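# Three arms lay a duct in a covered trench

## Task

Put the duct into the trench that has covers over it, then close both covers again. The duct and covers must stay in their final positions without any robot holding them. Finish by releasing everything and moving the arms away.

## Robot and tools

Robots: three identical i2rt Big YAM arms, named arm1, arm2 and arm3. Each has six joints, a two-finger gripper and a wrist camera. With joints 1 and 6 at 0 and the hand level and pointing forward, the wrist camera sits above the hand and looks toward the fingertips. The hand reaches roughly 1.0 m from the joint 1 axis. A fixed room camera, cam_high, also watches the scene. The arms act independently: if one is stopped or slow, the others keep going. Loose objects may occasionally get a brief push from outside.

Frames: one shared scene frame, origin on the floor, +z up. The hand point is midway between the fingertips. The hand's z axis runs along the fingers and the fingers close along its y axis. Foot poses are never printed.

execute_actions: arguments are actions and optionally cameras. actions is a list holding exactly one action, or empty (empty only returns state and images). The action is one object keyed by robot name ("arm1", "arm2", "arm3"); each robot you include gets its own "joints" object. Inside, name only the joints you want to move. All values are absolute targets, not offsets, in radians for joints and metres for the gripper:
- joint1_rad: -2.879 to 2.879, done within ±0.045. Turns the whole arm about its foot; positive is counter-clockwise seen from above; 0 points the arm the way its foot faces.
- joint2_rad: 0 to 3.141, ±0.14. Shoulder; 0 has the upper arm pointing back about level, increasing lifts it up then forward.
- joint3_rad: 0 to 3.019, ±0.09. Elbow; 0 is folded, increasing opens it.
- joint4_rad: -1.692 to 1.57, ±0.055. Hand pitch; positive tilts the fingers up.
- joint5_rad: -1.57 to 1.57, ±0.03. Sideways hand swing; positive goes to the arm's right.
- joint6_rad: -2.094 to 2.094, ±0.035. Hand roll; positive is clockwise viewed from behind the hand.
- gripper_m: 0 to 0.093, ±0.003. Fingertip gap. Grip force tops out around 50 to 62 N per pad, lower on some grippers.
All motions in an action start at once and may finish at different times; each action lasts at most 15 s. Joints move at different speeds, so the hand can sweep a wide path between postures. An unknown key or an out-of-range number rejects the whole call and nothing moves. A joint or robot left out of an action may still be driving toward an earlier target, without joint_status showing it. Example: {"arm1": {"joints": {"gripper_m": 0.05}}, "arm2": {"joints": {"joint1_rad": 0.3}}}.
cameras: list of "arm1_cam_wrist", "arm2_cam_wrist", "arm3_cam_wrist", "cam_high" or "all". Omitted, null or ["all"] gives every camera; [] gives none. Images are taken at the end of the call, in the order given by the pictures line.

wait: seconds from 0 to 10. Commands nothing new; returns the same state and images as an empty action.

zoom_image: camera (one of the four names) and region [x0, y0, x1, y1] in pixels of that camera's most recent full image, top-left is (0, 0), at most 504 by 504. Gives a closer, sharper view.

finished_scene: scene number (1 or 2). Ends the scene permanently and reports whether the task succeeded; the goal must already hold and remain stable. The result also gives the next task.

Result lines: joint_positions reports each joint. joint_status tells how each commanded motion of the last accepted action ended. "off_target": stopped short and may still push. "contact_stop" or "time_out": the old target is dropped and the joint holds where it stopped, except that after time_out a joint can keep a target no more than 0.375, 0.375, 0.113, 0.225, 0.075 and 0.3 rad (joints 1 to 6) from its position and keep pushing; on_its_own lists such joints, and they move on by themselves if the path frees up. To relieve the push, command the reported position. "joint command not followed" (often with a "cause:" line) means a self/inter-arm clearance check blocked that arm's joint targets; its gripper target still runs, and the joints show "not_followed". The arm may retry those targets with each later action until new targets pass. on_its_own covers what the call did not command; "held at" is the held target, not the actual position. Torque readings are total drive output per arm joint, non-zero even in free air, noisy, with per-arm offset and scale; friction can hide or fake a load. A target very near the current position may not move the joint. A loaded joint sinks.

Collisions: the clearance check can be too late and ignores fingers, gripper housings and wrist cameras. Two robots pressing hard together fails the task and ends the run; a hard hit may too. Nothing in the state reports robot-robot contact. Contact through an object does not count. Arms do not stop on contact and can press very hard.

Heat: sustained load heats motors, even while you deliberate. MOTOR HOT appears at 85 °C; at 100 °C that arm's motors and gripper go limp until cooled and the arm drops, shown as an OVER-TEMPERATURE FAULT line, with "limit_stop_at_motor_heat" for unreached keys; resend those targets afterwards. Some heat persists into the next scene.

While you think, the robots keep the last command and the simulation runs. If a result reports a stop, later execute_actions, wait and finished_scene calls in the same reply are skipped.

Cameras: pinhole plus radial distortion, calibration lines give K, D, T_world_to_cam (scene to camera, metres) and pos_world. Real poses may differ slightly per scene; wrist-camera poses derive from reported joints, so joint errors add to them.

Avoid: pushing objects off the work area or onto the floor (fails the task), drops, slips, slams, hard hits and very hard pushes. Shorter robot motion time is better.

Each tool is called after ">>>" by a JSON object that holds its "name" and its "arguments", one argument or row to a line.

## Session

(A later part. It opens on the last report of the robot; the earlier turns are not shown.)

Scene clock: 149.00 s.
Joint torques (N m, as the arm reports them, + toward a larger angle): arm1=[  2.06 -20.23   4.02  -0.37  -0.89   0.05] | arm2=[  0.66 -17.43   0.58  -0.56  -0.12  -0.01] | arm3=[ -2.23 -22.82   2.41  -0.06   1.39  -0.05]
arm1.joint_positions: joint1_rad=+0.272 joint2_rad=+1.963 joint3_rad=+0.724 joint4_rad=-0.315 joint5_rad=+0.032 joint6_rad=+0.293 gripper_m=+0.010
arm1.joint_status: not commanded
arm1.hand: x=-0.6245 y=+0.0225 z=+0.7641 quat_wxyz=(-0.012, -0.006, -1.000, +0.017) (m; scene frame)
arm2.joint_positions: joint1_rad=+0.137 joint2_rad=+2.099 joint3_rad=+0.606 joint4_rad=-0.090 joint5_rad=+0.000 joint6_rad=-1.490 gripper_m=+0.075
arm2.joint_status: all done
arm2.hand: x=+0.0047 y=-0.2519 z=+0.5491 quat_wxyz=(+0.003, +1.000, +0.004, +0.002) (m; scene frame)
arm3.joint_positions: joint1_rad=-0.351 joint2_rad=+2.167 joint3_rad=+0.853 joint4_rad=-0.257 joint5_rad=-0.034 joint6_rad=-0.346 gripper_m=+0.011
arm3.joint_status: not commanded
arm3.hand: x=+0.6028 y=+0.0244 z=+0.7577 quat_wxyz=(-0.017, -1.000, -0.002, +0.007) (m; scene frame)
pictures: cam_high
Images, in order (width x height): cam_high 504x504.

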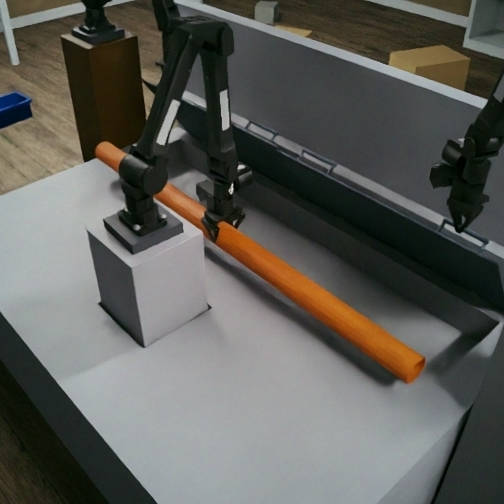

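>>> {"name": "execute_actions", "arguments": {
  "actions": [
    {"arm2":{"joints":{"joint2_rad":2.055,"joint3_rad":0.845,"joint4_rad":-0.29}}}
  ],
  "cameras": []
}}

>>> {"name": "execute_actions", "arguments": {
  "actions": [
    {"arm2":{"joints":{"joint2_rad":2.115,"joint3_rad":1.09,"joint4_rad":-0.455}}}
  ],
  "cameras": ["cam_high","arm2_cam_wrist"]
}}

Scene clock: 152.20 s.
Joint torques (N m, as the arm reports them, + toward a larger angle): arm1=[  2.09 -20.32   3.99  -0.34  -0.89   0.04] | arm2=[  0.66 -18.36   3.43  -0.42  -0.16  -0.02] | arm3=[ -2.29 -22.86   2.39  -0.08   1.38  -0.05]
arm1.joint_positions: joint1_rad=+0.272 joint2_rad=+1.963 joint3_rad=+0.724 joint4_rad=-0.315 joint5_rad=+0.032 joint6_rad=+0.293 gripper_m=+0.010
arm1.joint_status: not commanded
arm1.hand: x=-0.6245 y=+0.0225 z=+0.7641 quat_wxyz=(-0.012, -0.006, -1.000, +0.017) (m; scene frame)
arm2.joint_positions: joint1_rad=+0.137 joint2_rad=+2.099 joint3_rad=+0.823 joint4_rad=-0.278 joint5_rad=+0.000 joint6_rad=-1.490 gripper_m=+0.075
arm2.joint_status: all done
arm2.hand: x=-0.0032 y=-0.1638 z=+0.5650 quat_wxyz=(-0.011, +1.000, +0.004, +0.001) (m; scene frame)
arm3.joint_positions: joint1_rad=-0.351 joint2_rad=+2.167 joint3_rad=+0.853 joint4_rad=-0.257 joint5_rad=-0.034 joint6_rad=-0.346 gripper_m=+0.011
arm3.joint_status: not commanded
arm3.hand: x=+0.6028 y=+0.0244 z=+0.7577 quat_wxyz=(-0.017, -1.000, -0.002, +0.007) (m; scene frame)
pictures: none
No camera images: the call's "cameras" was empty. Leave "cameras" out to get every camera's image.

Scene clock: 153.30 s.
Joint torques (N m, as the arm reports them, + toward a larger angle): arm1=[  2.27 -20.21   4.    -0.35  -0.82   0.05] | arm2=[  0.83 -21.89   8.06  -0.5   -0.12  -0.01] | arm3=[ -1.13 -21.46   2.55   0.18   0.6   -0.02]
arm1.joint_positions: joint1_rad=+0.272 joint2_rad=+1.963 joint3_rad=+0.724 joint4_rad=-0.315 joint5_rad=+0.030 joint6_rad=+0.293 gripper_m=+0.010
arm1.joint_status: not commanded
arm1.hand: x=-0.6246 y=+0.0229 z=+0.7641 quat_wxyz=(-0.012, -0.006, -1.000, +0.016) (m; scene frame)
arm2.joint_positions: joint1_rad=+0.137 joint2_rad=+2.180 joint3_rad=+1.005 joint4_rad=-0.443 joint5_rad=-0.001 joint6_rad=-1.491 gripper_m=+0.075
arm2.joint_status: all done
arm2.hand: x=-0.0072 y=-0.1202 z=+0.5578 quat_wxyz=(+0.020, +1.000, +0.004, +0.003) (m; scene frame)
arm3.joint_positions: joint1_rad=-0.364 joint2_rad=+2.153 joint3_rad=+0.853 joint4_rad=-0.262 joint5_rad=-0.016 joint6_rad=-0.349 gripper_m=+0.011
arm3.joint_status: not commanded
arm3.hand: x=+0.6023 y=+0.0333 z=+0.7626 quat_wxyz=(-0.007, -1.000, +0.003, +0.008) (m; scene frame)
pictures: arm2_cam_wrist, cam_high
camera_calibration (this result's frames):
arm2_cam_wrist: T_world_to_cam=[[-0.00866209, 0.997934, -0.0636547, 0.152864], [0.812631, 0.0441204, 0.581106, -0.304658], [0.582714, -0.0466942, -0.811335, 0.574869], [0, 0, 0, 1]] pos_world=[-0.0860856, -0.112264, 0.653181]
Images, in order (width x height): arm2_cam_wrist 504x504, cam_high 504x504.

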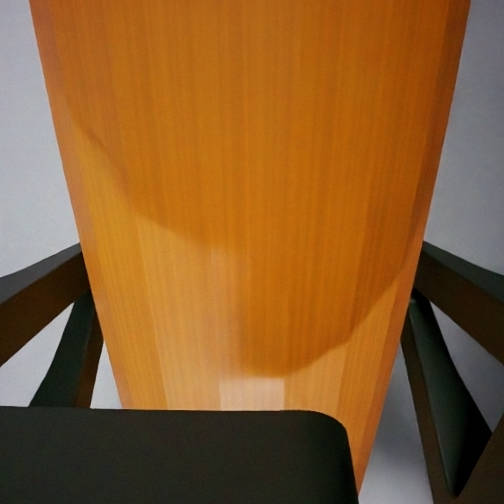

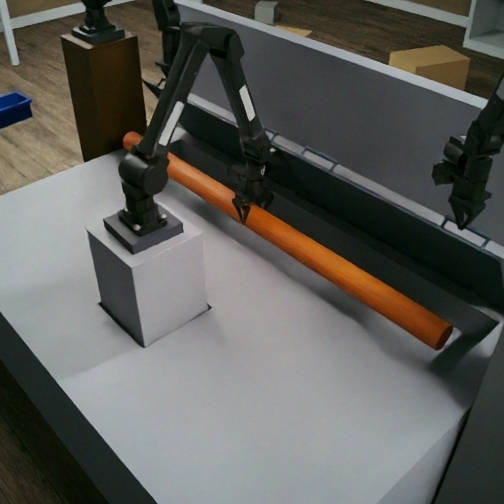

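>>> {"name": "zoom_image", "arguments": {
  "camera": "cam_high",
  "region": [200, 90, 340, 230]
}}

>>> {"name": "zoom_image", "arguments": {
  "camera": "cam_high",
  "region": [380, 200, 504, 380]
}}

Region (200, 90, 340, 230) of cam_high's 504x504 image, scaled by 3.600, with more detail than that image has.

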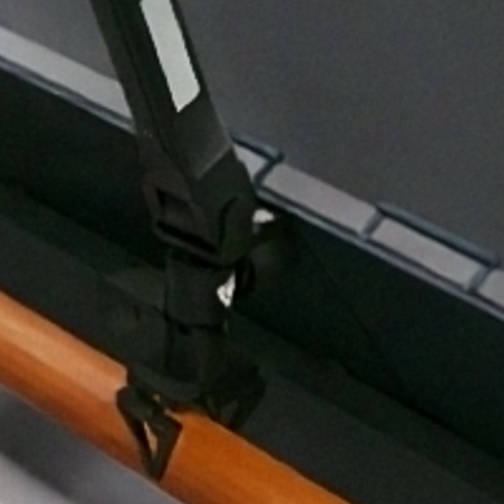

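Region (380, 200, 504, 380) of cam_high's 504x504 image, scaled by 2.800, with more detail than that image has; it fills the left 347 columns of this view, and the rest is white.

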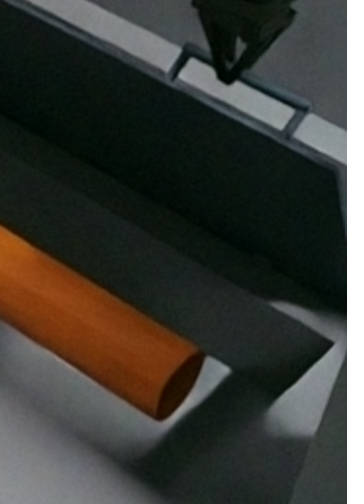

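>>> {"name": "execute_actions", "arguments": {
  "actions": [
    {"arm2":{"joints":{"joint2_rad":2.21,"joint3_rad":1.01,"joint4_rad":-0.30}}}
  ],
  "cameras": ["cam_high"]
}}

Scene clock: 168.27 s.
Joint torques (N m, as the arm reports them, + toward a larger angle): arm1=[  1.91 -20.25   3.99  -0.34  -0.83   0.05] | arm2=[  0.41 -20.8    3.2    0.53  -0.1    0.01] | arm3=[ -1.16 -21.98   2.49   0.19   1.14  -0.02]
arm1.joint_positions: joint1_rad=+0.272 joint2_rad=+1.963 joint3_rad=+0.724 joint4_rad=-0.315 joint5_rad=+0.030 joint6_rad=+0.293 gripper_m=+0.010
arm1.joint_status: not commanded
arm1.hand: x=-0.6246 y=+0.0229 z=+0.7641 quat_wxyz=(-0.012, -0.006, -1.000, +0.016) (m; scene frame)
arm2.joint_positions: joint1_rad=+0.137 joint2_rad=+2.264 joint3_rad=+0.992 joint4_rad=-0.313 joint5_rad=-0.001 joint6_rad=-1.491 gripper_m=+0.075
arm2.joint_status: all done
arm2.hand: x=-0.0066 y=-0.1253 z=+0.5209 quat_wxyz=(+0.004, +1.000, +0.005, +0.002) (m; scene frame)
arm3.joint_positions: joint1_rad=-0.364 joint2_rad=+2.157 joint3_rad=+0.853 joint4_rad=-0.262 joint5_rad=-0.028 joint6_rad=-0.349 gripper_m=+0.011
arm3.joint_status: not commanded
arm3.hand: x=+0.6027 y=+0.0305 z=+0.7611 quat_wxyz=(-0.014, -1.000, +0.003, +0.008) (m; scene frame)
pictures: cam_high
Images, in order (width x height): cam_high 504x504.

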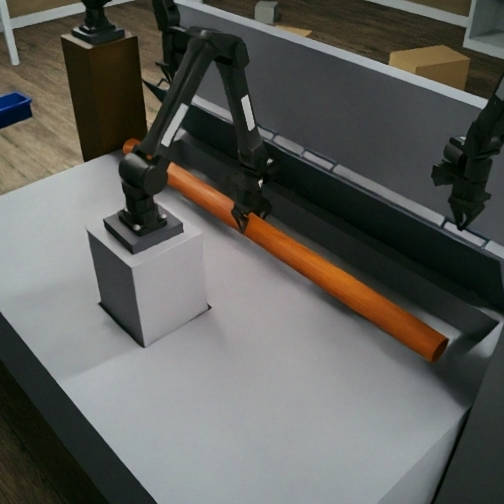

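>>> {"name": "execute_actions", "arguments": {
  "actions": [
    {"arm2":{"joints":{"joint2_rad":2.285,"joint3_rad":1.062,"joint4_rad":-0.262}}}
  ],
  "cameras": []
}}

>>> {"name": "execute_actions", "arguments": {
  "actions": [
    {"arm2":{"joints":{"joint2_rad":2.325,"joint3_rad":1.135,"joint4_rad":-0.316}}}
  ],
  "cameras": ["cam_high"]
}}

Scene clock: 177.00 s.
Joint torques (N m, as the arm reports them, + toward a larger angle): arm1=[  2.11 -20.22   4.    -0.33  -0.82   0.04] | arm2=[  0.42 -22.05   3.66   0.53  -0.08  -0.01] | arm3=[ -1.15 -21.99   2.47   0.2    1.14  -0.02]
arm1.joint_positions: joint1_rad=+0.272 joint2_rad=+1.963 joint3_rad=+0.724 joint4_rad=-0.315 joint5_rad=+0.030 joint6_rad=+0.293 gripper_m=+0.010
arm1.joint_status: not commanded
arm1.hand: x=-0.6246 y=+0.0229 z=+0.7641 quat_wxyz=(-0.012, -0.006, -1.000, +0.016) (m; scene frame)
arm2.joint_positions: joint1_rad=+0.137 joint2_rad=+2.336 joint3_rad=+1.036 joint4_rad=-0.271 joint5_rad=-0.001 joint6_rad=-1.491 gripper_m=+0.075
arm2.joint_status: all done
arm2.hand: x=-0.0074 y=-0.1150 z=+0.4959 quat_wxyz=(-0.003, +1.000, +0.005, +0.001) (m; scene frame)
arm3.joint_positions: joint1_rad=-0.364 joint2_rad=+2.157 joint3_rad=+0.853 joint4_rad=-0.262 joint5_rad=-0.028 joint6_rad=-0.349 gripper_m=+0.011
arm3.joint_status: not commanded
arm3.hand: x=+0.6027 y=+0.0305 z=+0.7611 quat_wxyz=(-0.014, -1.000, +0.003, +0.008) (m; scene frame)
pictures: none
No camera images: the call's "cameras" was empty. Leave "cameras" out to get every camera's image.

Scene clock: 177.93 s.
Joint torques (N m, as the arm reports them, + toward a larger angle): arm1=[  2.13 -20.26   3.98  -0.33  -0.82   0.05] | arm2=[  0.7  -21.67   4.18  -0.68  -0.07   0.01] | arm3=[ -1.22 -21.95   2.52   0.16   1.15  -0.01]
arm1.joint_positions: joint1_rad=+0.272 joint2_rad=+1.963 joint3_rad=+0.724 joint4_rad=-0.315 joint5_rad=+0.030 joint6_rad=+0.293 gripper_m=+0.010
arm1.joint_status: not commanded
arm1.hand: x=-0.6246 y=+0.0229 z=+0.7641 quat_wxyz=(-0.012, -0.006, -1.000, +0.016) (m; scene frame)
arm2.joint_positions: joint1_rad=+0.137 joint2_rad=+2.376 joint3_rad=+1.104 joint4_rad=-0.297 joint5_rad=-0.001 joint6_rad=-1.491 gripper_m=+0.075
arm2.joint_status: all done
arm2.hand: x=-0.0091 y=-0.0951 z=+0.4867 quat_wxyz=(-0.004, +1.000, +0.005, +0.001) (m; scene frame)
arm3.joint_positions: joint1_rad=-0.364 joint2_rad=+2.157 joint3_rad=+0.853 joint4_rad=-0.262 joint5_rad=-0.028 joint6_rad=-0.349 gripper_m=+0.011
arm3.joint_status: not commanded
arm3.hand: x=+0.6027 y=+0.0305 z=+0.7611 quat_wxyz=(-0.014, -1.000, +0.003, +0.008) (m; scene frame)
pictures: cam_high
Images, in order (width x height): cam_high 504x504.

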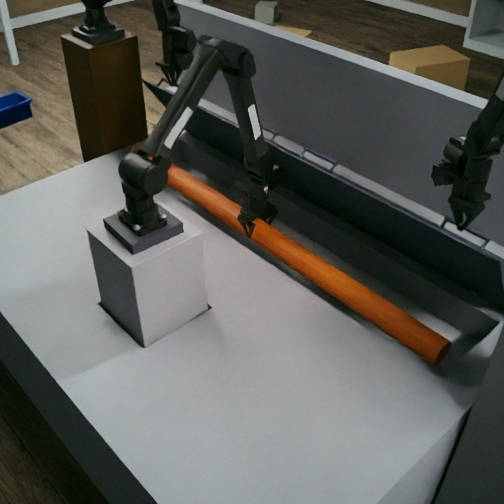

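>>> {"name": "zoom_image", "arguments": {
  "camera": "cam_high",
  "region": [370, 280, 504, 414]
}}

Region (370, 280, 504, 414) of cam_high's 504x504 image, scaled by 3.761, with more detail than that image has.

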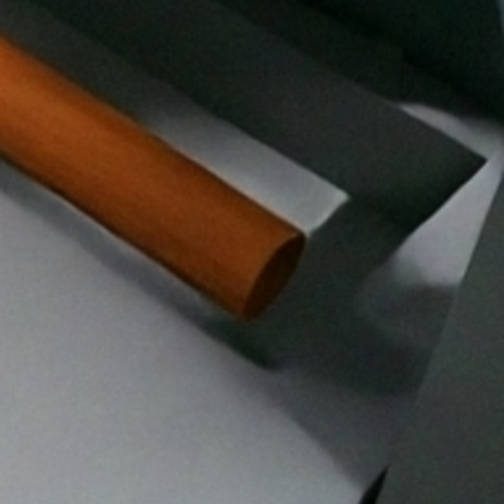

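>>> {"name": "execute_actions", "arguments": {
  "actions": [
    {"arm2":{"joints":{"joint2_rad":2.405,"joint3_rad":1.172,"joint4_rad":-0.252}}}
  ],
  "cameras": []
}}

>>> {"name": "execute_actions", "arguments": {
  "actions": [
    {"arm2":{"joints":{"joint2_rad":2.483,"joint3_rad":1.213,"joint4_rad":-0.214}}}
  ],
  "cameras": ["cam_high"]
}}

Scene clock: 187.73 s.
Joint torques (N m, as the arm reports them, + toward a larger angle): arm1=[  2.11 -20.23   3.99  -0.37  -0.82   0.04] | arm2=[  0.3  -22.96   3.05   0.46  -0.1    0.  ] | arm3=[ -1.36 -21.9    2.49   0.17   1.14  -0.03]
arm1.joint_positions: joint1_rad=+0.272 joint2_rad=+1.963 joint3_rad=+0.724 joint4_rad=-0.315 joint5_rad=+0.030 joint6_rad=+0.293 gripper_m=+0.010
arm1.joint_status: not commanded
arm1.hand: x=-0.6246 y=+0.0229 z=+0.7641 quat_wxyz=(-0.012, -0.006, -1.000, +0.016) (m; scene frame)
arm2.joint_positions: joint1_rad=+0.137 joint2_rad=+2.463 joint3_rad=+1.148 joint4_rad=-0.261 joint5_rad=-0.001 joint6_rad=-1.491 gripper_m=+0.075
arm2.joint_status: all done
arm2.hand: x=-0.0090 y=-0.0954 z=+0.4533 quat_wxyz=(+0.000, +1.000, +0.005, +0.001) (m; scene frame)
arm3.joint_positions: joint1_rad=-0.364 joint2_rad=+2.157 joint3_rad=+0.853 joint4_rad=-0.262 joint5_rad=-0.028 joint6_rad=-0.349 gripper_m=+0.011
arm3.joint_status: not commanded
arm3.hand: x=+0.6027 y=+0.0305 z=+0.7611 quat_wxyz=(-0.014, -1.000, +0.003, +0.008) (m; scene frame)
pictures: none
No camera images: the call's "cameras" was empty. Leave "cameras" out to get every camera's image.

Scene clock: 188.57 s.
Joint torques (N m, as the arm reports them, + toward a larger angle): arm1=[  2.06 -20.29   3.98  -0.33  -0.82   0.04] | arm2=[  0.48 -22.05   2.69   0.44  -0.08  -0.01] | arm3=[ -1.3  -22.02   2.53   0.2    1.15  -0.02]
arm1.joint_positions: joint1_rad=+0.272 joint2_rad=+1.963 joint3_rad=+0.724 joint4_rad=-0.315 joint5_rad=+0.030 joint6_rad=+0.293 gripper_m=+0.010
arm1.joint_status: not commanded
arm1.hand: x=-0.6246 y=+0.0229 z=+0.7641 quat_wxyz=(-0.012, -0.006, -1.000, +0.016) (m; scene frame)
arm2.joint_positions: joint1_rad=+0.137 joint2_rad=+2.538 joint3_rad=+1.194 joint4_rad=-0.223 joint5_rad=-0.001 joint6_rad=-1.491 gripper_m=+0.075
arm2.joint_status: all done
arm2.hand: x=-0.0093 y=-0.0908 z=+0.4249 quat_wxyz=(-0.005, +1.000, +0.005, +0.001) (m; scene frame)
arm3.joint_positions: joint1_rad=-0.364 joint2_rad=+2.157 joint3_rad=+0.853 joint4_rad=-0.262 joint5_rad=-0.028 joint6_rad=-0.349 gripper_m=+0.011
arm3.joint_status: not commanded
arm3.hand: x=+0.6027 y=+0.0305 z=+0.7611 quat_wxyz=(-0.014, -1.000, +0.003, +0.008) (m; scene frame)
pictures: cam_high
Images, in order (width x height): cam_high 504x504.

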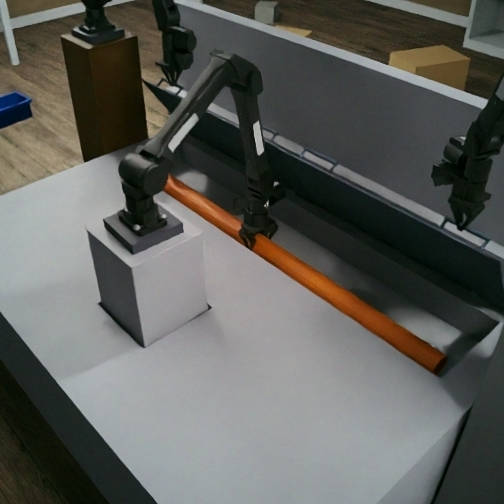

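>>> {"name": "execute_actions", "arguments": {
  "actions": [
    {"arm2":{"joints":{"joint2_rad":2.548,"joint3_rad":1.243,"joint4_rad":-0.19}}}
  ],
  "cameras": []
}}

>>> {"name": "execute_actions", "arguments": {
  "actions": [
    {"arm2":{"joints":{"joint2_rad":2.582,"joint3_rad":1.266,"joint4_rad":-0.176}}}
  ],
  "cameras": ["cam_high"]
}}

Scene clock: 191.17 s.
Joint torques (N m, as the arm reports them, + toward a larger angle): arm1=[  2.21 -20.17   3.98  -0.33  -0.83   0.05] | arm2=[  0.37 -23.1    2.48   0.32  -0.08   0.01] | arm3=[ -1.27 -21.89   2.5    0.17   1.14  -0.02]
arm1.joint_positions: joint1_rad=+0.272 joint2_rad=+1.963 joint3_rad=+0.724 joint4_rad=-0.315 joint5_rad=+0.030 joint6_rad=+0.293 gripper_m=+0.010
arm1.joint_status: not commanded
arm1.hand: x=-0.6246 y=+0.0229 z=+0.7641 quat_wxyz=(-0.012, -0.006, -1.000, +0.016) (m; scene frame)
arm2.joint_positions: joint1_rad=+0.137 joint2_rad=+2.603 joint3_rad=+1.225 joint4_rad=-0.200 joint5_rad=-0.001 joint6_rad=-1.491 gripper_m=+0.075
arm2.joint_status: all done
arm2.hand: x=-0.0087 y=-0.0959 z=+0.3994 quat_wxyz=(+0.000, +1.000, +0.005, +0.002) (m; scene frame)
arm3.joint_positions: joint1_rad=-0.364 joint2_rad=+2.157 joint3_rad=+0.853 joint4_rad=-0.262 joint5_rad=-0.028 joint6_rad=-0.349 gripper_m=+0.011
arm3.joint_status: not commanded
arm3.hand: x=+0.6027 y=+0.0305 z=+0.7611 quat_wxyz=(-0.014, -1.000, +0.003, +0.008) (m; scene frame)
pictures: none
No camera images: the call's "cameras" was empty. Leave "cameras" out to get every camera's image.

Scene clock: 191.90 s.
Joint torques (N m, as the arm reports them, + toward a larger angle): arm1=[  2.09 -20.29   3.99  -0.31  -0.82   0.04] | arm2=[  0.14 -22.27   2.93   0.5   -0.1    0.02] | arm3=[ -1.24 -21.87   2.47   0.19   1.14  -0.02]
arm1.joint_positions: joint1_rad=+0.272 joint2_rad=+1.963 joint3_rad=+0.724 joint4_rad=-0.315 joint5_rad=+0.030 joint6_rad=+0.293 gripper_m=+0.010
arm1.joint_status: not commanded
arm1.hand: x=-0.6246 y=+0.0229 z=+0.7641 quat_wxyz=(-0.012, -0.006, -1.000, +0.016) (m; scene frame)
arm2.joint_positions: joint1_rad=+0.137 joint2_rad=+2.627 joint3_rad=+1.244 joint4_rad=-0.188 joint5_rad=-0.001 joint6_rad=-1.492 gripper_m=+0.075
arm2.joint_status: all done
arm2.hand: x=-0.0089 y=-0.0935 z=+0.3900 quat_wxyz=(-0.003, +1.000, +0.005, +0.001) (m; scene frame)
arm3.joint_positions: joint1_rad=-0.364 joint2_rad=+2.157 joint3_rad=+0.853 joint4_rad=-0.262 joint5_rad=-0.028 joint6_rad=-0.349 gripper_m=+0.011
arm3.joint_status: not commanded
arm3.hand: x=+0.6027 y=+0.0305 z=+0.7611 quat_wxyz=(-0.014, -1.000, +0.003, +0.008) (m; scene frame)
pictures: cam_high
Images, in order (width x height): cam_high 504x504.

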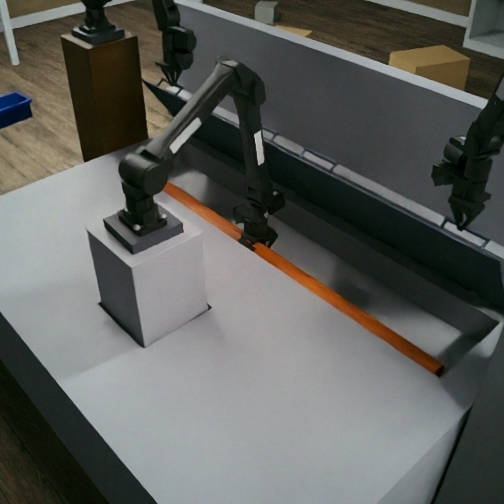

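>>> {"name": "execute_actions", "arguments": {
  "actions": [
    {"arm2":{"joints":{"joint2_rad":2.606,"joint3_rad":1.276,"joint4_rad":-0.168}}}
  ],
  "cameras": []
}}

Scene clock: 193.20 s.
Joint torques (N m, as the arm reports them, + toward a larger angle): arm1=[  2.14 -20.21   4.    -0.3   -0.82   0.05] | arm2=[  0.44 -21.6    2.62   0.49  -0.09   0.  ] | arm3=[ -1.26 -22.03   2.49   0.17   1.15  -0.01]
arm1.joint_positions: joint1_rad=+0.272 joint2_rad=+1.963 joint3_rad=+0.724 joint4_rad=-0.315 joint5_rad=+0.030 joint6_rad=+0.293 gripper_m=+0.010
arm1.joint_status: not commanded
arm1.hand: x=-0.6246 y=+0.0229 z=+0.7641 quat_wxyz=(-0.012, -0.006, -1.000, +0.016) (m; scene frame)
arm2.joint_positions: joint1_rad=+0.137 joint2_rad=+2.645 joint3_rad=+1.255 joint4_rad=-0.181 joint5_rad=-0.001 joint6_rad=-1.492 gripper_m=+0.075
arm2.joint_status: all done
arm2.hand: x=-0.0088 y=-0.0936 z=+0.3831 quat_wxyz=(-0.003, +1.000, +0.005, +0.001) (m; scene frame)
arm3.joint_positions: joint1_rad=-0.364 joint2_rad=+2.157 joint3_rad=+0.853 joint4_rad=-0.262 joint5_rad=-0.028 joint6_rad=-0.349 gripper_m=+0.011
arm3.joint_status: not commanded
arm3.hand: x=+0.6027 y=+0.0305 z=+0.7611 quat_wxyz=(-0.014, -1.000, +0.003, +0.008) (m; scene frame)
pictures: none
No camera images: the call's "cameras" was empty. Leave "cameras" out to get every camera's image.

>>> {"name": "execute_actions", "arguments": {
  "actions": [
    {"arm2":{"joints":{"joint2_rad":2.625}}}
  ],
  "cameras": []
}}

Scene clock: 194.73 s.
Joint torques (N m, as the arm reports them, + toward a larger angle): arm1=[  2.12 -20.25   4.    -0.34  -0.82   0.04] | arm2=[  0.22 -20.25   2.61   0.52  -0.1    0.02] | arm3=[ -1.24 -22.05   2.5    0.17   1.15  -0.02]
arm1.joint_positions: joint1_rad=+0.272 joint2_rad=+1.963 joint3_rad=+0.724 joint4_rad=-0.315 joint5_rad=+0.030 joint6_rad=+0.293 gripper_m=+0.010
arm1.joint_status: not commanded
arm1.hand: x=-0.6246 y=+0.0229 z=+0.7641 quat_wxyz=(-0.012, -0.006, -1.000, +0.016) (m; scene frame)
arm2.joint_positions: joint1_rad=+0.137 joint2_rad=+2.646 joint3_rad=+1.255 joint4_rad=-0.181 joint5_rad=-0.001 joint6_rad=-1.492 gripper_m=+0.075
arm2.joint_status: all done
arm2.hand: x=-0.0088 y=-0.0940 z=+0.3828 quat_wxyz=(-0.003, +1.000, +0.005, +0.001) (m; scene frame)
arm3.joint_positions: joint1_rad=-0.364 joint2_rad=+2.157 joint3_rad=+0.853 joint4_rad=-0.262 joint5_rad=-0.028 joint6_rad=-0.349 gripper_m=+0.011
arm3.joint_status: not commanded
arm3.hand: x=+0.6027 y=+0.0305 z=+0.7611 quat_wxyz=(-0.014, -1.000, +0.003, +0.008) (m; scene frame)
pictures: none
No camera images: the call's "cameras" was empty. Leave "cameras" out to get every camera's image.

>>> {"name": "execute_actions", "arguments": {
  "actions": [
    {"arm2":{"joints":{"joint2_rad":2.638,"joint3_rad":1.256,"joint4_rad":-0.181,"gripper_m":0.093}}}
  ],
  "cameras": ["arm2_cam_wrist","cam_high"]
}}

Scene clock: 196.47 s.
Joint torques (N m, as the arm reports them, + toward a larger angle): arm1=[  2.01 -20.31   3.98  -0.37  -0.82   0.04] | arm2=[  0.35 -18.89   0.7    0.09  -0.08   0.06] | arm3=[ -1.2  -21.91   2.51   0.2    1.14  -0.03]
arm1.joint_positions: joint1_rad=+0.272 joint2_rad=+1.963 joint3_rad=+0.724 joint4_rad=-0.315 joint5_rad=+0.030 joint6_rad=+0.293 gripper_m=+0.010
arm1.joint_status: not commanded
arm1.hand: x=-0.6246 y=+0.0229 z=+0.7641 quat_wxyz=(-0.012, -0.006, -1.000, +0.016) (m; scene frame)
arm2.joint_positions: joint1_rad=+0.137 joint2_rad=+2.646 joint3_rad=+1.265 joint4_rad=-0.179 joint5_rad=-0.001 joint6_rad=-1.498 gripper_m=+0.093
arm2.joint_status: all done
arm2.hand: x=-0.0094 y=-0.0875 z=+0.3835 quat_wxyz=(-0.009, +1.000, +0.008, +0.001) (m; scene frame)
arm3.joint_positions: joint1_rad=-0.364 joint2_rad=+2.157 joint3_rad=+0.853 joint4_rad=-0.262 joint5_rad=-0.028 joint6_rad=-0.349 gripper_m=+0.011
arm3.joint_status: not commanded
arm3.hand: x=+0.6027 y=+0.0305 z=+0.7611 quat_wxyz=(-0.014, -1.000, +0.003, +0.008) (m; scene frame)
pictures: arm2_cam_wrist, cam_high
camera_calibration (this result's frames):
arm2_cam_wrist: T_world_to_cam=[[-0.0155408, 0.999857, -0.00663983, 0.0873186], [0.815191, 0.0165152, 0.578956, -0.204664], [0.578983, 0.0035847, -0.815332, 0.442178], [0, 0, 0, 1]] pos_world=[-0.0878165, -0.0855111, 0.479593]
Images, in order (width x height): arm2_cam_wrist 504x504, cam_high 504x504.

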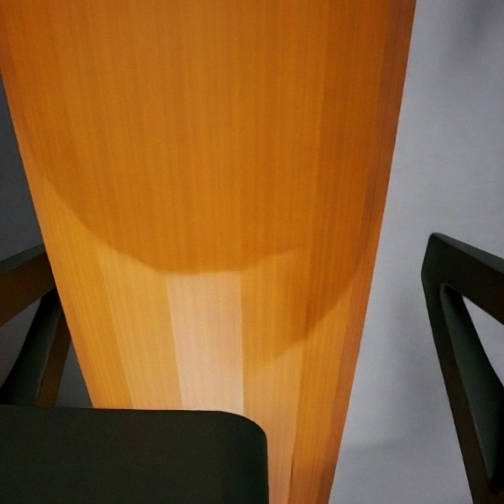

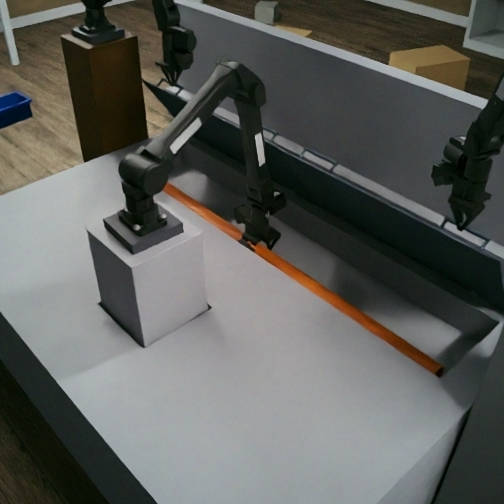

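>>> {"name": "execute_actions", "arguments": {
  "actions": []
}}

Scene clock: 203.47 s.
Joint torques (N m, as the arm reports them, + toward a larger angle): arm1=[  1.94 -20.26   3.97  -0.31  -0.82   0.05] | arm2=[  0.33 -19.02   0.79  -0.07  -0.11   0.06] | arm3=[ -1.23 -21.9    2.5    0.19   1.14  -0.02]
arm1.joint_positions: joint1_rad=+0.272 joint2_rad=+1.963 joint3_rad=+0.724 joint4_rad=-0.315 joint5_rad=+0.030 joint6_rad=+0.293 gripper_m=+0.010
arm1.joint_status: not commanded
arm1.hand: x=-0.6246 y=+0.0229 z=+0.7641 quat_wxyz=(-0.012, -0.006, -1.000, +0.016) (m; scene frame)
arm2.joint_positions: joint1_rad=+0.137 joint2_rad=+2.646 joint3_rad=+1.265 joint4_rad=-0.179 joint5_rad=-0.001 joint6_rad=-1.498 gripper_m=+0.093
arm2.joint_status: all done
arm2.hand: x=-0.0094 y=-0.0875 z=+0.3835 quat_wxyz=(-0.009, +1.000, +0.008, +0.001) (m; scene frame)
arm3.joint_positions: joint1_rad=-0.364 joint2_rad=+2.157 joint3_rad=+0.853 joint4_rad=-0.262 joint5_rad=-0.028 joint6_rad=-0.349 gripper_m=+0.011
arm3.joint_status: not commanded
arm3.hand: x=+0.6027 y=+0.0305 z=+0.7611 quat_wxyz=(-0.014, -1.000, +0.003, +0.008) (m; scene frame)
pictures: arm1_cam_wrist, arm2_cam_wrist, arm3_cam_wrist, cam_high
camera_calibration (this result's frames):
arm1_cam_wrist: T_world_to_cam=[[0.00303375, -0.999351, 0.0358871, -0.000224367], [-0.822315, 0.0179277, 0.56875, -0.942714], [-0.569025, -0.031236, -0.821727, 0.401176], [0, 0, 0, 1]] pos_world=[-0.546928, 0.0292076, 0.865833]
arm2_cam_wrist: T_world_to_cam=[[-0.0155408, 0.999857, -0.00663983, 0.0873186], [0.815191, 0.0165152, 0.578956, -0.204664], [0.578983, 0.0035847, -0.815332, 0.442178], [0, 0, 0, 1]] pos_world=[-0.0878165, -0.0855111, 0.479593]
arm3_cam_wrist: T_world_to_cam=[[-0.00391231, 0.999795, -0.0198545, -0.00989959], [0.829526, 0.0143328, 0.558285, -0.92123], [0.558455, -0.0142856, -0.829412, 0.415766], [0, 0, 0, 1]] pos_world=[0.531959, 0.0290408, 0.858954]
Images, in order (width x height): arm1_cam_wrist 504x504, arm2_cam_wrist 504x504, arm3_cam_wrist 504x504, cam_high 504x504.

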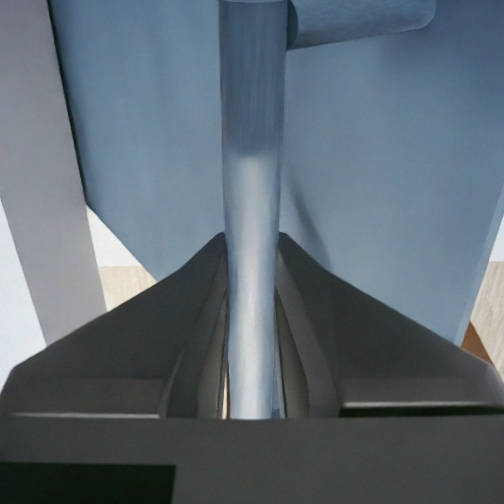

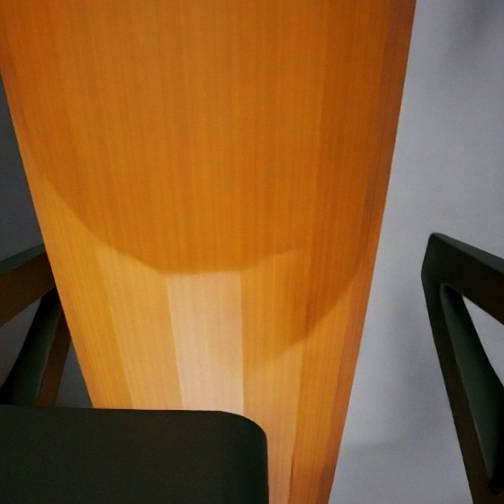

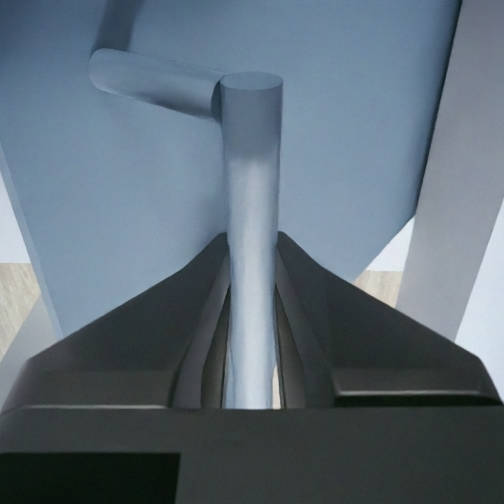

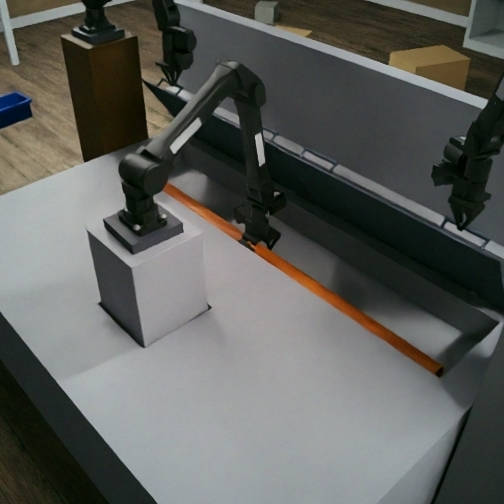

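>>> {"name": "execute_actions", "arguments": {
  "actions": [
    {"arm2":{"joints":{"joint2_rad":2.61,"joint3_rad":1.24,"joint4_rad":-0.215}}}
  ],
  "cameras": ["arm2_cam_wrist"]
}}

>>> {"name": "execute_actions", "arguments": {
  "actions": [
    {"arm2":{"joints":{"joint2_rad":2.565,"joint3_rad":1.218,"joint4_rad":-0.243}}}
  ],
  "cameras": ["arm2_cam_wrist"]
}}

Scene clock: 205.07 s.
Joint torques (N m, as the arm reports them, + toward a larger angle): arm1=[  1.97 -20.18   3.98  -0.34  -0.83   0.05] | arm2=[  0.57 -20.9    0.06  -1.18  -0.1    0.05] | arm3=[ -1.15 -22.01   2.5    0.18   1.14  -0.03]
arm1.joint_positions: joint1_rad=+0.272 joint2_rad=+1.963 joint3_rad=+0.724 joint4_rad=-0.315 joint5_rad=+0.030 joint6_rad=+0.293 gripper_m=+0.010
arm1.joint_status: not commanded
arm1.hand: x=-0.6246 y=+0.0229 z=+0.7641 quat_wxyz=(-0.012, -0.006, -1.000, +0.016) (m; scene frame)
arm2.joint_positions: joint1_rad=+0.137 joint2_rad=+2.638 joint3_rad=+1.260 joint4_rad=-0.183 joint5_rad=-0.001 joint6_rad=-1.498 gripper_m=+0.093
arm2.joint_status: all done
arm2.hand: x=-0.0094 y=-0.0875 z=+0.3867 quat_wxyz=(-0.008, +1.000, +0.008, +0.001) (m; scene frame)
arm3.joint_positions: joint1_rad=-0.364 joint2_rad=+2.157 joint3_rad=+0.853 joint4_rad=-0.262 joint5_rad=-0.028 joint6_rad=-0.349 gripper_m=+0.011
arm3.joint_status: not commanded
arm3.hand: x=+0.6027 y=+0.0305 z=+0.7611 quat_wxyz=(-0.014, -1.000, +0.003, +0.008) (m; scene frame)
pictures: arm2_cam_wrist
camera_calibration (this result's frames):
arm2_cam_wrist: T_world_to_cam=[[-0.0162999, 0.99984, -0.0074021, 0.0876656], [0.815132, 0.0175753, 0.579009, -0.206404], [0.579046, 0.00340411, -0.815288, 0.444714], [0, 0, 0, 1]] pos_world=[-0.0878346, -0.0855378, 0.482729]
Images, in order (width x height): arm2_cam_wrist 504x504.

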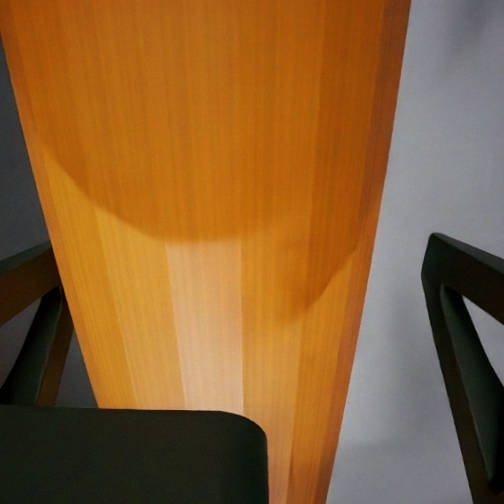

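Scene clock: 205.80 s.
Joint torques (N m, as the arm reports them, + toward a larger angle): arm1=[  2.1  -20.17   4.    -0.34  -0.82   0.04] | arm2=[  0.48 -19.29   0.97  -0.62  -0.08   0.1 ] | arm3=[ -1.2  -21.97   2.5    0.19   1.14  -0.03]
arm1.joint_positions: joint1_rad=+0.272 joint2_rad=+1.963 joint3_rad=+0.724 joint4_rad=-0.315 joint5_rad=+0.030 joint6_rad=+0.293 gripper_m=+0.010
arm1.joint_status: not commanded
arm1.hand: x=-0.6246 y=+0.0229 z=+0.7641 quat_wxyz=(-0.012, -0.006, -1.000, +0.016) (m; scene frame)
arm2.joint_positions: joint1_rad=+0.137 joint2_rad=+2.584 joint3_rad=+1.225 joint4_rad=-0.224 joint5_rad=-0.001 joint6_rad=-1.500 gripper_m=+0.093
arm2.joint_status: all done
arm2.hand: x=-0.0090 y=-0.0934 z=+0.4075 quat_wxyz=(+0.003, +1.000, +0.009, +0.002) (m; scene frame)
arm3.joint_positions: joint1_rad=-0.364 joint2_rad=+2.157 joint3_rad=+0.853 joint4_rad=-0.262 joint5_rad=-0.028 joint6_rad=-0.349 gripper_m=+0.011
arm3.joint_status: not commanded
arm3.hand: x=+0.6027 y=+0.0305 z=+0.7611 quat_wxyz=(-0.014, -1.000, +0.003, +0.008) (m; scene frame)
pictures: arm2_cam_wrist
camera_calibration (this result's frames):
arm2_cam_wrist: T_world_to_cam=[[-0.0176988, 0.999398, -0.0298508, 0.102733], [0.813936, 0.0317409, 0.580087, -0.217841], [0.580685, -0.0140298, -0.814007, 0.459326], [0, 0, 0, 1]] pos_world=[-0.0875968, -0.0893124, 0.503329]
Images, in order (width x height): arm2_cam_wrist 504x504.

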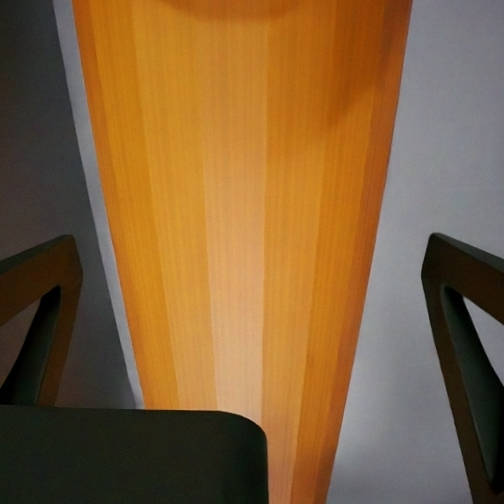

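Fingers are centred and free of the duct. Continue lifting.

>>> {"name": "execute_actions", "arguments": {
  "actions": [
    {"arm2":{"joints":{"joint2_rad":2.51,"joint3_rad":1.186,"joint4_rad":-0.268}}}
  ],
  "cameras": []
}}

>>> {"name": "execute_actions", "arguments": {
  "actions": [
    {"arm2":{"joints":{"joint2_rad":2.446,"joint3_rad":1.15,"joint4_rad":-0.297}}}
  ],
  "cameras": ["arm2_cam_wrist","cam_high"]
}}

Scene clock: 207.57 s.
Joint torques (N m, as the arm reports them, + toward a larger angle): arm1=[  2.07 -20.13   3.98  -0.34  -0.82   0.04] | arm2=[  0.27 -19.47   1.32  -0.66  -0.1    0.09] | arm3=[ -1.33 -21.98   2.5    0.16   1.14  -0.02]
arm1.joint_positions: joint1_rad=+0.272 joint2_rad=+1.963 joint3_rad=+0.724 joint4_rad=-0.315 joint5_rad=+0.030 joint6_rad=+0.293 gripper_m=+0.010
arm1.joint_status: not commanded
arm1.hand: x=-0.6246 y=+0.0229 z=+0.7641 quat_wxyz=(-0.012, -0.006, -1.000, +0.016) (m; scene frame)
arm2.joint_positions: joint1_rad=+0.137 joint2_rad=+2.532 joint3_rad=+1.189 joint4_rad=-0.251 joint5_rad=-0.001 joint6_rad=-1.500 gripper_m=+0.093
arm2.joint_status: all done
arm2.hand: x=-0.0086 y=-0.0982 z=+0.4270 quat_wxyz=(+0.009, +1.000, +0.009, +0.002) (m; scene frame)
arm3.joint_positions: joint1_rad=-0.364 joint2_rad=+2.157 joint3_rad=+0.853 joint4_rad=-0.262 joint5_rad=-0.028 joint6_rad=-0.349 gripper_m=+0.011
arm3.joint_status: not commanded
arm3.hand: x=+0.6027 y=+0.0305 z=+0.7611 quat_wxyz=(-0.014, -1.000, +0.003, +0.008) (m; scene frame)
pictures: none
No camera images: the call's "cameras" was empty. Leave "cameras" out to get every camera's image.

Scene clock: 208.30 s.
Joint torques (N m, as the arm reports them, + toward a larger angle): arm1=[  2.06 -20.24   4.    -0.35  -0.82   0.04] | arm2=[  0.41 -19.28   1.58  -0.64  -0.12   0.07] | arm3=[ -1.42 -22.     2.52   0.2    1.15  -0.02]
arm1.joint_positions: joint1_rad=+0.272 joint2_rad=+1.963 joint3_rad=+0.724 joint4_rad=-0.315 joint5_rad=+0.030 joint6_rad=+0.293 gripper_m=+0.010
arm1.joint_status: not commanded
arm1.hand: x=-0.6246 y=+0.0229 z=+0.7641 quat_wxyz=(-0.012, -0.006, -1.000, +0.016) (m; scene frame)
arm2.joint_positions: joint1_rad=+0.137 joint2_rad=+2.466 joint3_rad=+1.152 joint4_rad=-0.280 joint5_rad=-0.001 joint6_rad=-1.500 gripper_m=+0.093
arm2.joint_status: all done
arm2.hand: x=-0.0087 y=-0.0988 z=+0.4525 quat_wxyz=(+0.008, +1.000, +0.009, +0.002) (m; scene frame)
arm3.joint_positions: joint1_rad=-0.364 joint2_rad=+2.157 joint3_rad=+0.853 joint4_rad=-0.262 joint5_rad=-0.028 joint6_rad=-0.349 gripper_m=+0.011
arm3.joint_status: not commanded
arm3.hand: x=+0.6027 y=+0.0305 z=+0.7611 quat_wxyz=(-0.014, -1.000, +0.003, +0.008) (m; scene frame)
pictures: arm2_cam_wrist, cam_high
camera_calibration (this result's frames):
arm2_cam_wrist: T_world_to_cam=[[-0.0180045, 0.999017, -0.0405, 0.114305], [0.813377, 0.0381915, 0.580482, -0.243586], [0.581458, -0.0224905, -0.813266, 0.494564], [0, 0, 0, 1]] pos_world=[-0.0873832, -0.0937668, 0.548238]
Images, in order (width x height): arm2_cam_wrist 504x504, cam_high 504x504.

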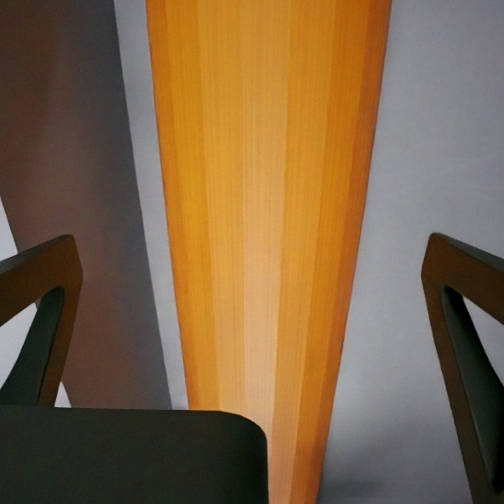

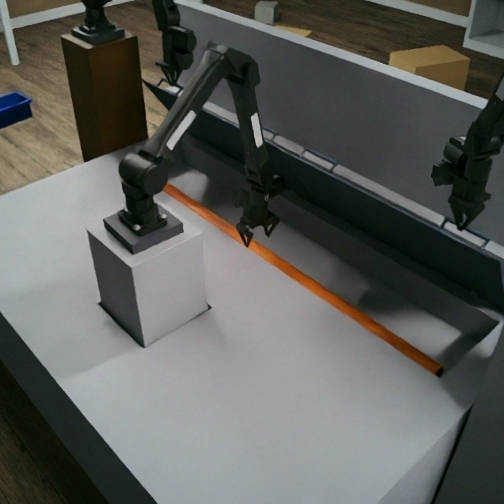

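>>> {"name": "execute_actions", "arguments": {
  "actions": [
    {"arm2":{"joints":{"joint2_rad":2.32,"joint3_rad":1.05,"joint4_rad":-0.35}}}
  ],
  "cameras": []
}}

>>> {"name": "execute_actions", "arguments": {
  "actions": [
    {"arm2":{"joints":{"joint2_rad":2.10,"joint3_rad":0.78,"joint4_rad":-0.27}}}
  ],
  "cameras": ["cam_high"]
}}

Scene clock: 213.17 s.
Joint torques (N m, as the arm reports them, + toward a larger angle): arm1=[  2.11 -20.21   4.01  -0.31  -0.82   0.04] | arm2=[  0.28 -18.38   2.06  -0.62  -0.11   0.1 ] | arm3=[ -1.24 -21.87   2.48   0.22   1.14  -0.02]
arm1.joint_positions: joint1_rad=+0.272 joint2_rad=+1.963 joint3_rad=+0.724 joint4_rad=-0.315 joint5_rad=+0.030 joint6_rad=+0.293 gripper_m=+0.010
arm1.joint_status: not commanded
arm1.hand: x=-0.6246 y=+0.0229 z=+0.7641 quat_wxyz=(-0.012, -0.006, -1.000, +0.016) (m; scene frame)
arm2.joint_positions: joint1_rad=+0.137 joint2_rad=+2.335 joint3_rad=+1.048 joint4_rad=-0.336 joint5_rad=-0.001 joint6_rad=-1.500 gripper_m=+0.093
arm2.joint_status: all done
arm2.hand: x=-0.0066 y=-0.1231 z=+0.4981 quat_wxyz=(+0.023, +1.000, +0.009, +0.004) (m; scene frame)
arm3.joint_positions: joint1_rad=-0.364 joint2_rad=+2.157 joint3_rad=+0.853 joint4_rad=-0.262 joint5_rad=-0.028 joint6_rad=-0.349 gripper_m=+0.011
arm3.joint_status: not commanded
arm3.hand: x=+0.6027 y=+0.0305 z=+0.7611 quat_wxyz=(-0.014, -1.000, +0.003, +0.008) (m; scene frame)
pictures: none
No camera images: the call's "cameras" was empty. Leave "cameras" out to get every camera's image.

Scene clock: 214.27 s.
Joint torques (N m, as the arm reports them, + toward a larger angle): arm1=[  2.02 -20.25   3.97  -0.32  -0.81   0.04] | arm2=[  0.42 -14.12   1.58   0.66  -0.1    0.09] | arm3=[ -1.18 -22.01   2.48   0.21   1.13  -0.02]
arm1.joint_positions: joint1_rad=+0.272 joint2_rad=+1.963 joint3_rad=+0.724 joint4_rad=-0.315 joint5_rad=+0.030 joint6_rad=+0.293 gripper_m=+0.010
arm1.joint_status: not commanded
arm1.hand: x=-0.6246 y=+0.0229 z=+0.7641 quat_wxyz=(-0.012, -0.006, -1.000, +0.016) (m; scene frame)
arm2.joint_positions: joint1_rad=+0.137 joint2_rad=+2.106 joint3_rad=+0.780 joint4_rad=-0.288 joint5_rad=-0.001 joint6_rad=-1.500 gripper_m=+0.093
arm2.joint_status: all done
arm2.hand: x=-0.0005 y=-0.1949 z=+0.5583 quat_wxyz=(+0.018, +1.000, +0.009, +0.003) (m; scene frame)
arm3.joint_positions: joint1_rad=-0.364 joint2_rad=+2.157 joint3_rad=+0.853 joint4_rad=-0.262 joint5_rad=-0.028 joint6_rad=-0.349 gripper_m=+0.011
arm3.joint_status: not commanded
arm3.hand: x=+0.6027 y=+0.0305 z=+0.7611 quat_wxyz=(-0.014, -1.000, +0.003, +0.008) (m; scene frame)
pictures: cam_high
Images, in order (width x height): cam_high 504x504.

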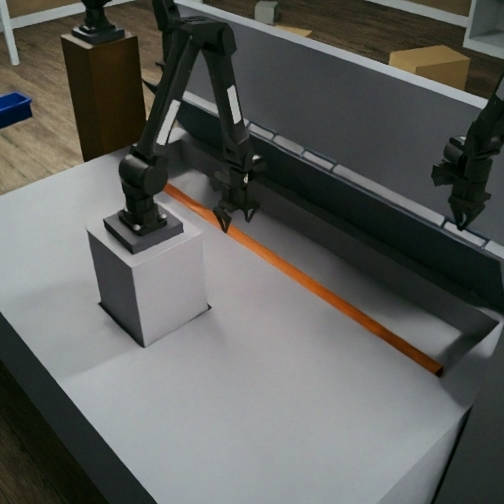

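>>> {"name": "execute_actions", "arguments": {
  "actions": [
    {"arm1":{"joints":{"joint1_rad":0.16,"joint2_rad":2.005,"joint3_rad":0.74,"joint4_rad":-0.24,"joint6_rad":0.18}},"arm3":{"joints":{"joint1_rad":-0.256,"joint2_rad":2.19,"joint3_rad":0.86,"joint4_rad":-0.17,"joint6_rad":-0.244}},"arm2":{"joints":{"joint2_rad":1.85,"joint3_rad":0.45,"joint4_rad":-0.19}}}
  ],
  "cameras": ["cam_high"]
}}

Scene clock: 219.90 s.
Joint torques (N m, as the arm reports them, + toward a larger angle): arm1=[  2.57 -19.93   3.11   0.38  -0.75   0.07] | arm2=[  0.85 -10.03   1.22   0.57  -0.12   0.09] | arm3=[ -2.81 -22.6    1.88   0.27   0.88  -0.1 ]
arm1.joint_positions: joint1_rad=+0.129 joint2_rad=+2.060 joint3_rad=+0.724 joint4_rad=-0.237 joint5_rad=+0.028 joint6_rad=+0.170 gripper_m=+0.010
arm1.joint_status: all done
arm1.hand: x=-0.6249 y=-0.0287 z=+0.7322 quat_wxyz=(+0.000, -0.016, -1.000, +0.018) (m; scene frame)
arm2.joint_positions: joint1_rad=+0.137 joint2_rad=+1.857 joint3_rad=+0.444 joint4_rad=-0.207 joint5_rad=-0.001 joint6_rad=-1.500 gripper_m=+0.093
arm2.joint_status: all done
arm2.hand: x=+0.0094 y=-0.3079 z=+0.6041 quat_wxyz=(+0.021, +1.000, +0.009, +0.003) (m; scene frame)
arm3.joint_positions: joint1_rad=-0.224 joint2_rad=+2.253 joint3_rad=+0.847 joint4_rad=-0.169 joint5_rad=-0.022 joint6_rad=-0.233 gripper_m=+0.011
arm3.joint_status: all done
arm3.hand: x=+0.6024 y=-0.0241 z=+0.7262 quat_wxyz=(-0.012, -1.000, -0.010, +0.002) (m; scene frame)
pictures: cam_high
Images, in order (width x height): cam_high 504x504.

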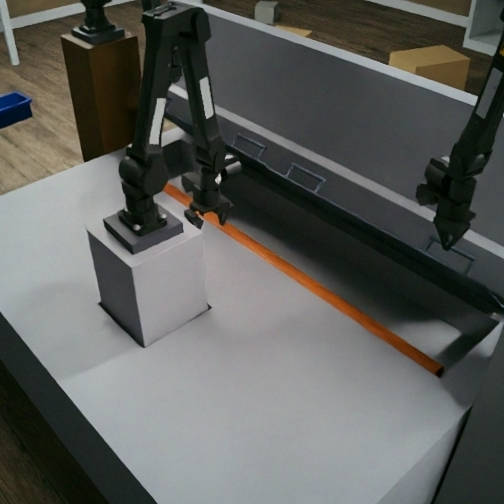

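>>> {"name": "execute_actions", "arguments": {
  "actions": [
    {"arm1":{"joints":{"joint1_rad":0.04,"joint2_rad":2.118,"joint3_rad":0.757,"joint4_rad":-0.14,"joint6_rad":0.045}},"arm3":{"joints":{"joint1_rad":-0.148,"joint2_rad":2.295,"joint3_rad":0.88,"joint4_rad":-0.085,"joint6_rad":-0.12}},"arm2":{"joints":{"joint2_rad":1.3,"joint3_rad":0.3,"joint4_rad":-0.35}}}
  ],
  "cameras": ["cam_high"]
}}

Scene clock: 222.70 s.
Joint torques (N m, as the arm reports them, + toward a larger angle): arm1=[  2.54 -20.31   2.37   0.4   -0.65  -0.02] | arm2=[ 0.65 -6.11  4.11 -0.04 -0.06  0.13] | arm3=[ -2.77 -22.91   0.89   0.46   0.99   0.01]
arm1.joint_positions: joint1_rad=+0.010 joint2_rad=+2.174 joint3_rad=+0.740 joint4_rad=-0.138 joint5_rad=+0.025 joint6_rad=+0.046 gripper_m=+0.010
arm1.joint_status: all done
arm1.hand: x=-0.6256 y=-0.0699 z=+0.6967 quat_wxyz=(+0.000, -0.013, -1.000, +0.016) (m; scene frame)
arm2.joint_positions: joint1_rad=+0.137 joint2_rad=+1.309 joint3_rad=+0.298 joint4_rad=-0.333 joint5_rad=-0.002 joint6_rad=-1.502 gripper_m=+0.093
arm2.joint_status: all done
arm2.hand: x=+0.0084 y=-0.3032 z=+0.7029 quat_wxyz=(-0.116, +0.993, +0.010, -0.008) (m; scene frame)
arm3.joint_positions: joint1_rad=-0.116 joint2_rad=+2.360 joint3_rad=+0.872 joint4_rad=-0.087 joint5_rad=-0.024 joint6_rad=-0.120 gripper_m=+0.011
arm3.joint_status: all done
arm3.hand: x=+0.6023 y=-0.0650 z=+0.6900 quat_wxyz=(-0.013, -1.000, -0.007, +0.000) (m; scene frame)
pictures: cam_high
Images, in order (width x height): cam_high 504x504.

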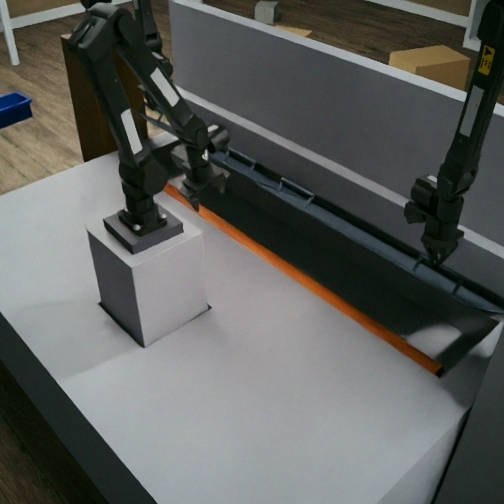

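>>> {"name": "execute_actions", "arguments": {
  "actions": [
    {"arm1":{"joints":{"joint1_rad":-0.068,"joint2_rad":2.256,"joint3_rad":0.805,"joint4_rad":-0.05,"joint6_rad":-0.07}},"arm3":{"joints":{"joint1_rad":-0.047,"joint2_rad":2.422,"joint3_rad":0.93,"joint4_rad":-0.01,"joint6_rad":-0.01}}}
  ],
  "cameras": []
}}

>>> {"name": "execute_actions", "arguments": {
  "actions": [
    {"arm1":{"joints":{"joint1_rad":-0.155,"joint2_rad":2.405,"joint3_rad":0.88,"joint4_rad":0.024,"joint6_rad":-0.155}},"arm3":{"joints":{"joint1_rad":0.036,"joint2_rad":2.56,"joint3_rad":1.013,"joint4_rad":0.044,"joint6_rad":0.072}}}
  ],
  "cameras": ["cam_high"]
}}

Scene clock: 225.67 s.
Joint torques (N m, as the arm reports them, + toward a larger angle): arm1=[  2.37 -21.79   0.88   0.56  -0.64  -0.06] | arm2=[ 0.64 -5.89  4.2  -0.15 -0.06  0.14] | arm3=[ -2.87 -24.02  -0.44   0.41   1.     0.06]
arm1.joint_positions: joint1_rad=-0.097 joint2_rad=+2.321 joint3_rad=+0.797 joint4_rad=-0.052 joint5_rad=+0.024 joint6_rad=-0.066 gripper_m=+0.010
arm1.joint_status: all done
arm1.hand: x=-0.6256 y=-0.1072 z=+0.6511 quat_wxyz=(+0.004, -0.011, -1.000, +0.016) (m; scene frame)
arm2.joint_positions: joint1_rad=+0.137 joint2_rad=+1.309 joint3_rad=+0.298 joint4_rad=-0.333 joint5_rad=-0.002 joint6_rad=-1.502 gripper_m=+0.093
arm2.joint_status: not commanded
arm2.hand: x=+0.0084 y=-0.3032 z=+0.7029 quat_wxyz=(-0.116, +0.993, +0.010, -0.008) (m; scene frame)
arm3.joint_positions: joint1_rad=-0.015 joint2_rad=+2.495 joint3_rad=+0.932 joint4_rad=-0.011 joint5_rad=-0.024 joint6_rad=-0.015 gripper_m=+0.011
arm3.joint_status: all done
arm3.hand: x=+0.6021 y=-0.1022 z=+0.6443 quat_wxyz=(-0.013, -1.000, -0.005, +0.000) (m; scene frame)
pictures: none
No camera images: the call's "cameras" was empty. Leave "cameras" out to get every camera's image.

Scene clock: 226.60 s.
Joint torques (N m, as the arm reports them, + toward a larger angle): arm1=[  2.1  -23.02  -0.44   0.6   -0.57  -0.07] | arm2=[ 0.6  -5.73  4.29 -0.14 -0.06  0.13] | arm3=[ -2.22 -25.26  -1.36   0.36   0.89   0.07]
arm1.joint_positions: joint1_rad=-0.179 joint2_rad=+2.477 joint3_rad=+0.881 joint4_rad=+0.022 joint5_rad=+0.021 joint6_rad=-0.150 gripper_m=+0.010
arm1.joint_status: all done
arm1.hand: x=-0.6253 y=-0.1358 z=+0.6004 quat_wxyz=(+0.004, -0.010, -1.000, +0.014) (m; scene frame)
arm2.joint_positions: joint1_rad=+0.137 joint2_rad=+1.309 joint3_rad=+0.298 joint4_rad=-0.333 joint5_rad=-0.002 joint6_rad=-1.502 gripper_m=+0.093
arm2.joint_status: not commanded
arm2.hand: x=+0.0084 y=-0.3032 z=+0.7029 quat_wxyz=(-0.116, +0.993, +0.010, -0.008) (m; scene frame)
arm3.joint_positions: joint1_rad=+0.063 joint2_rad=+2.638 joint3_rad=+1.022 joint4_rad=+0.044 joint5_rad=-0.022 joint6_rad=+0.065 gripper_m=+0.011
arm3.joint_status: all done
arm3.hand: x=+0.6020 y=-0.1306 z=+0.5939 quat_wxyz=(-0.012, -1.000, -0.003, +0.000) (m; scene frame)
pictures: cam_high
Images, in order (width x height): cam_high 504x504.

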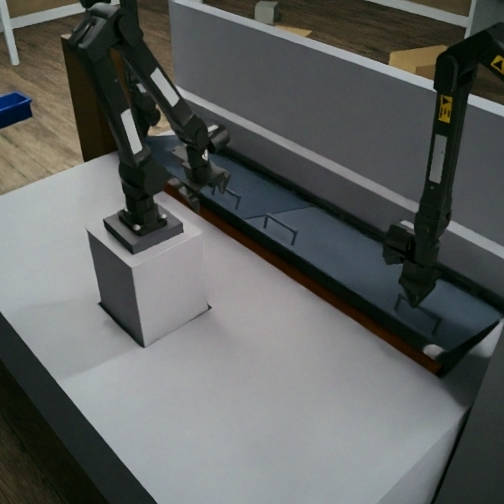

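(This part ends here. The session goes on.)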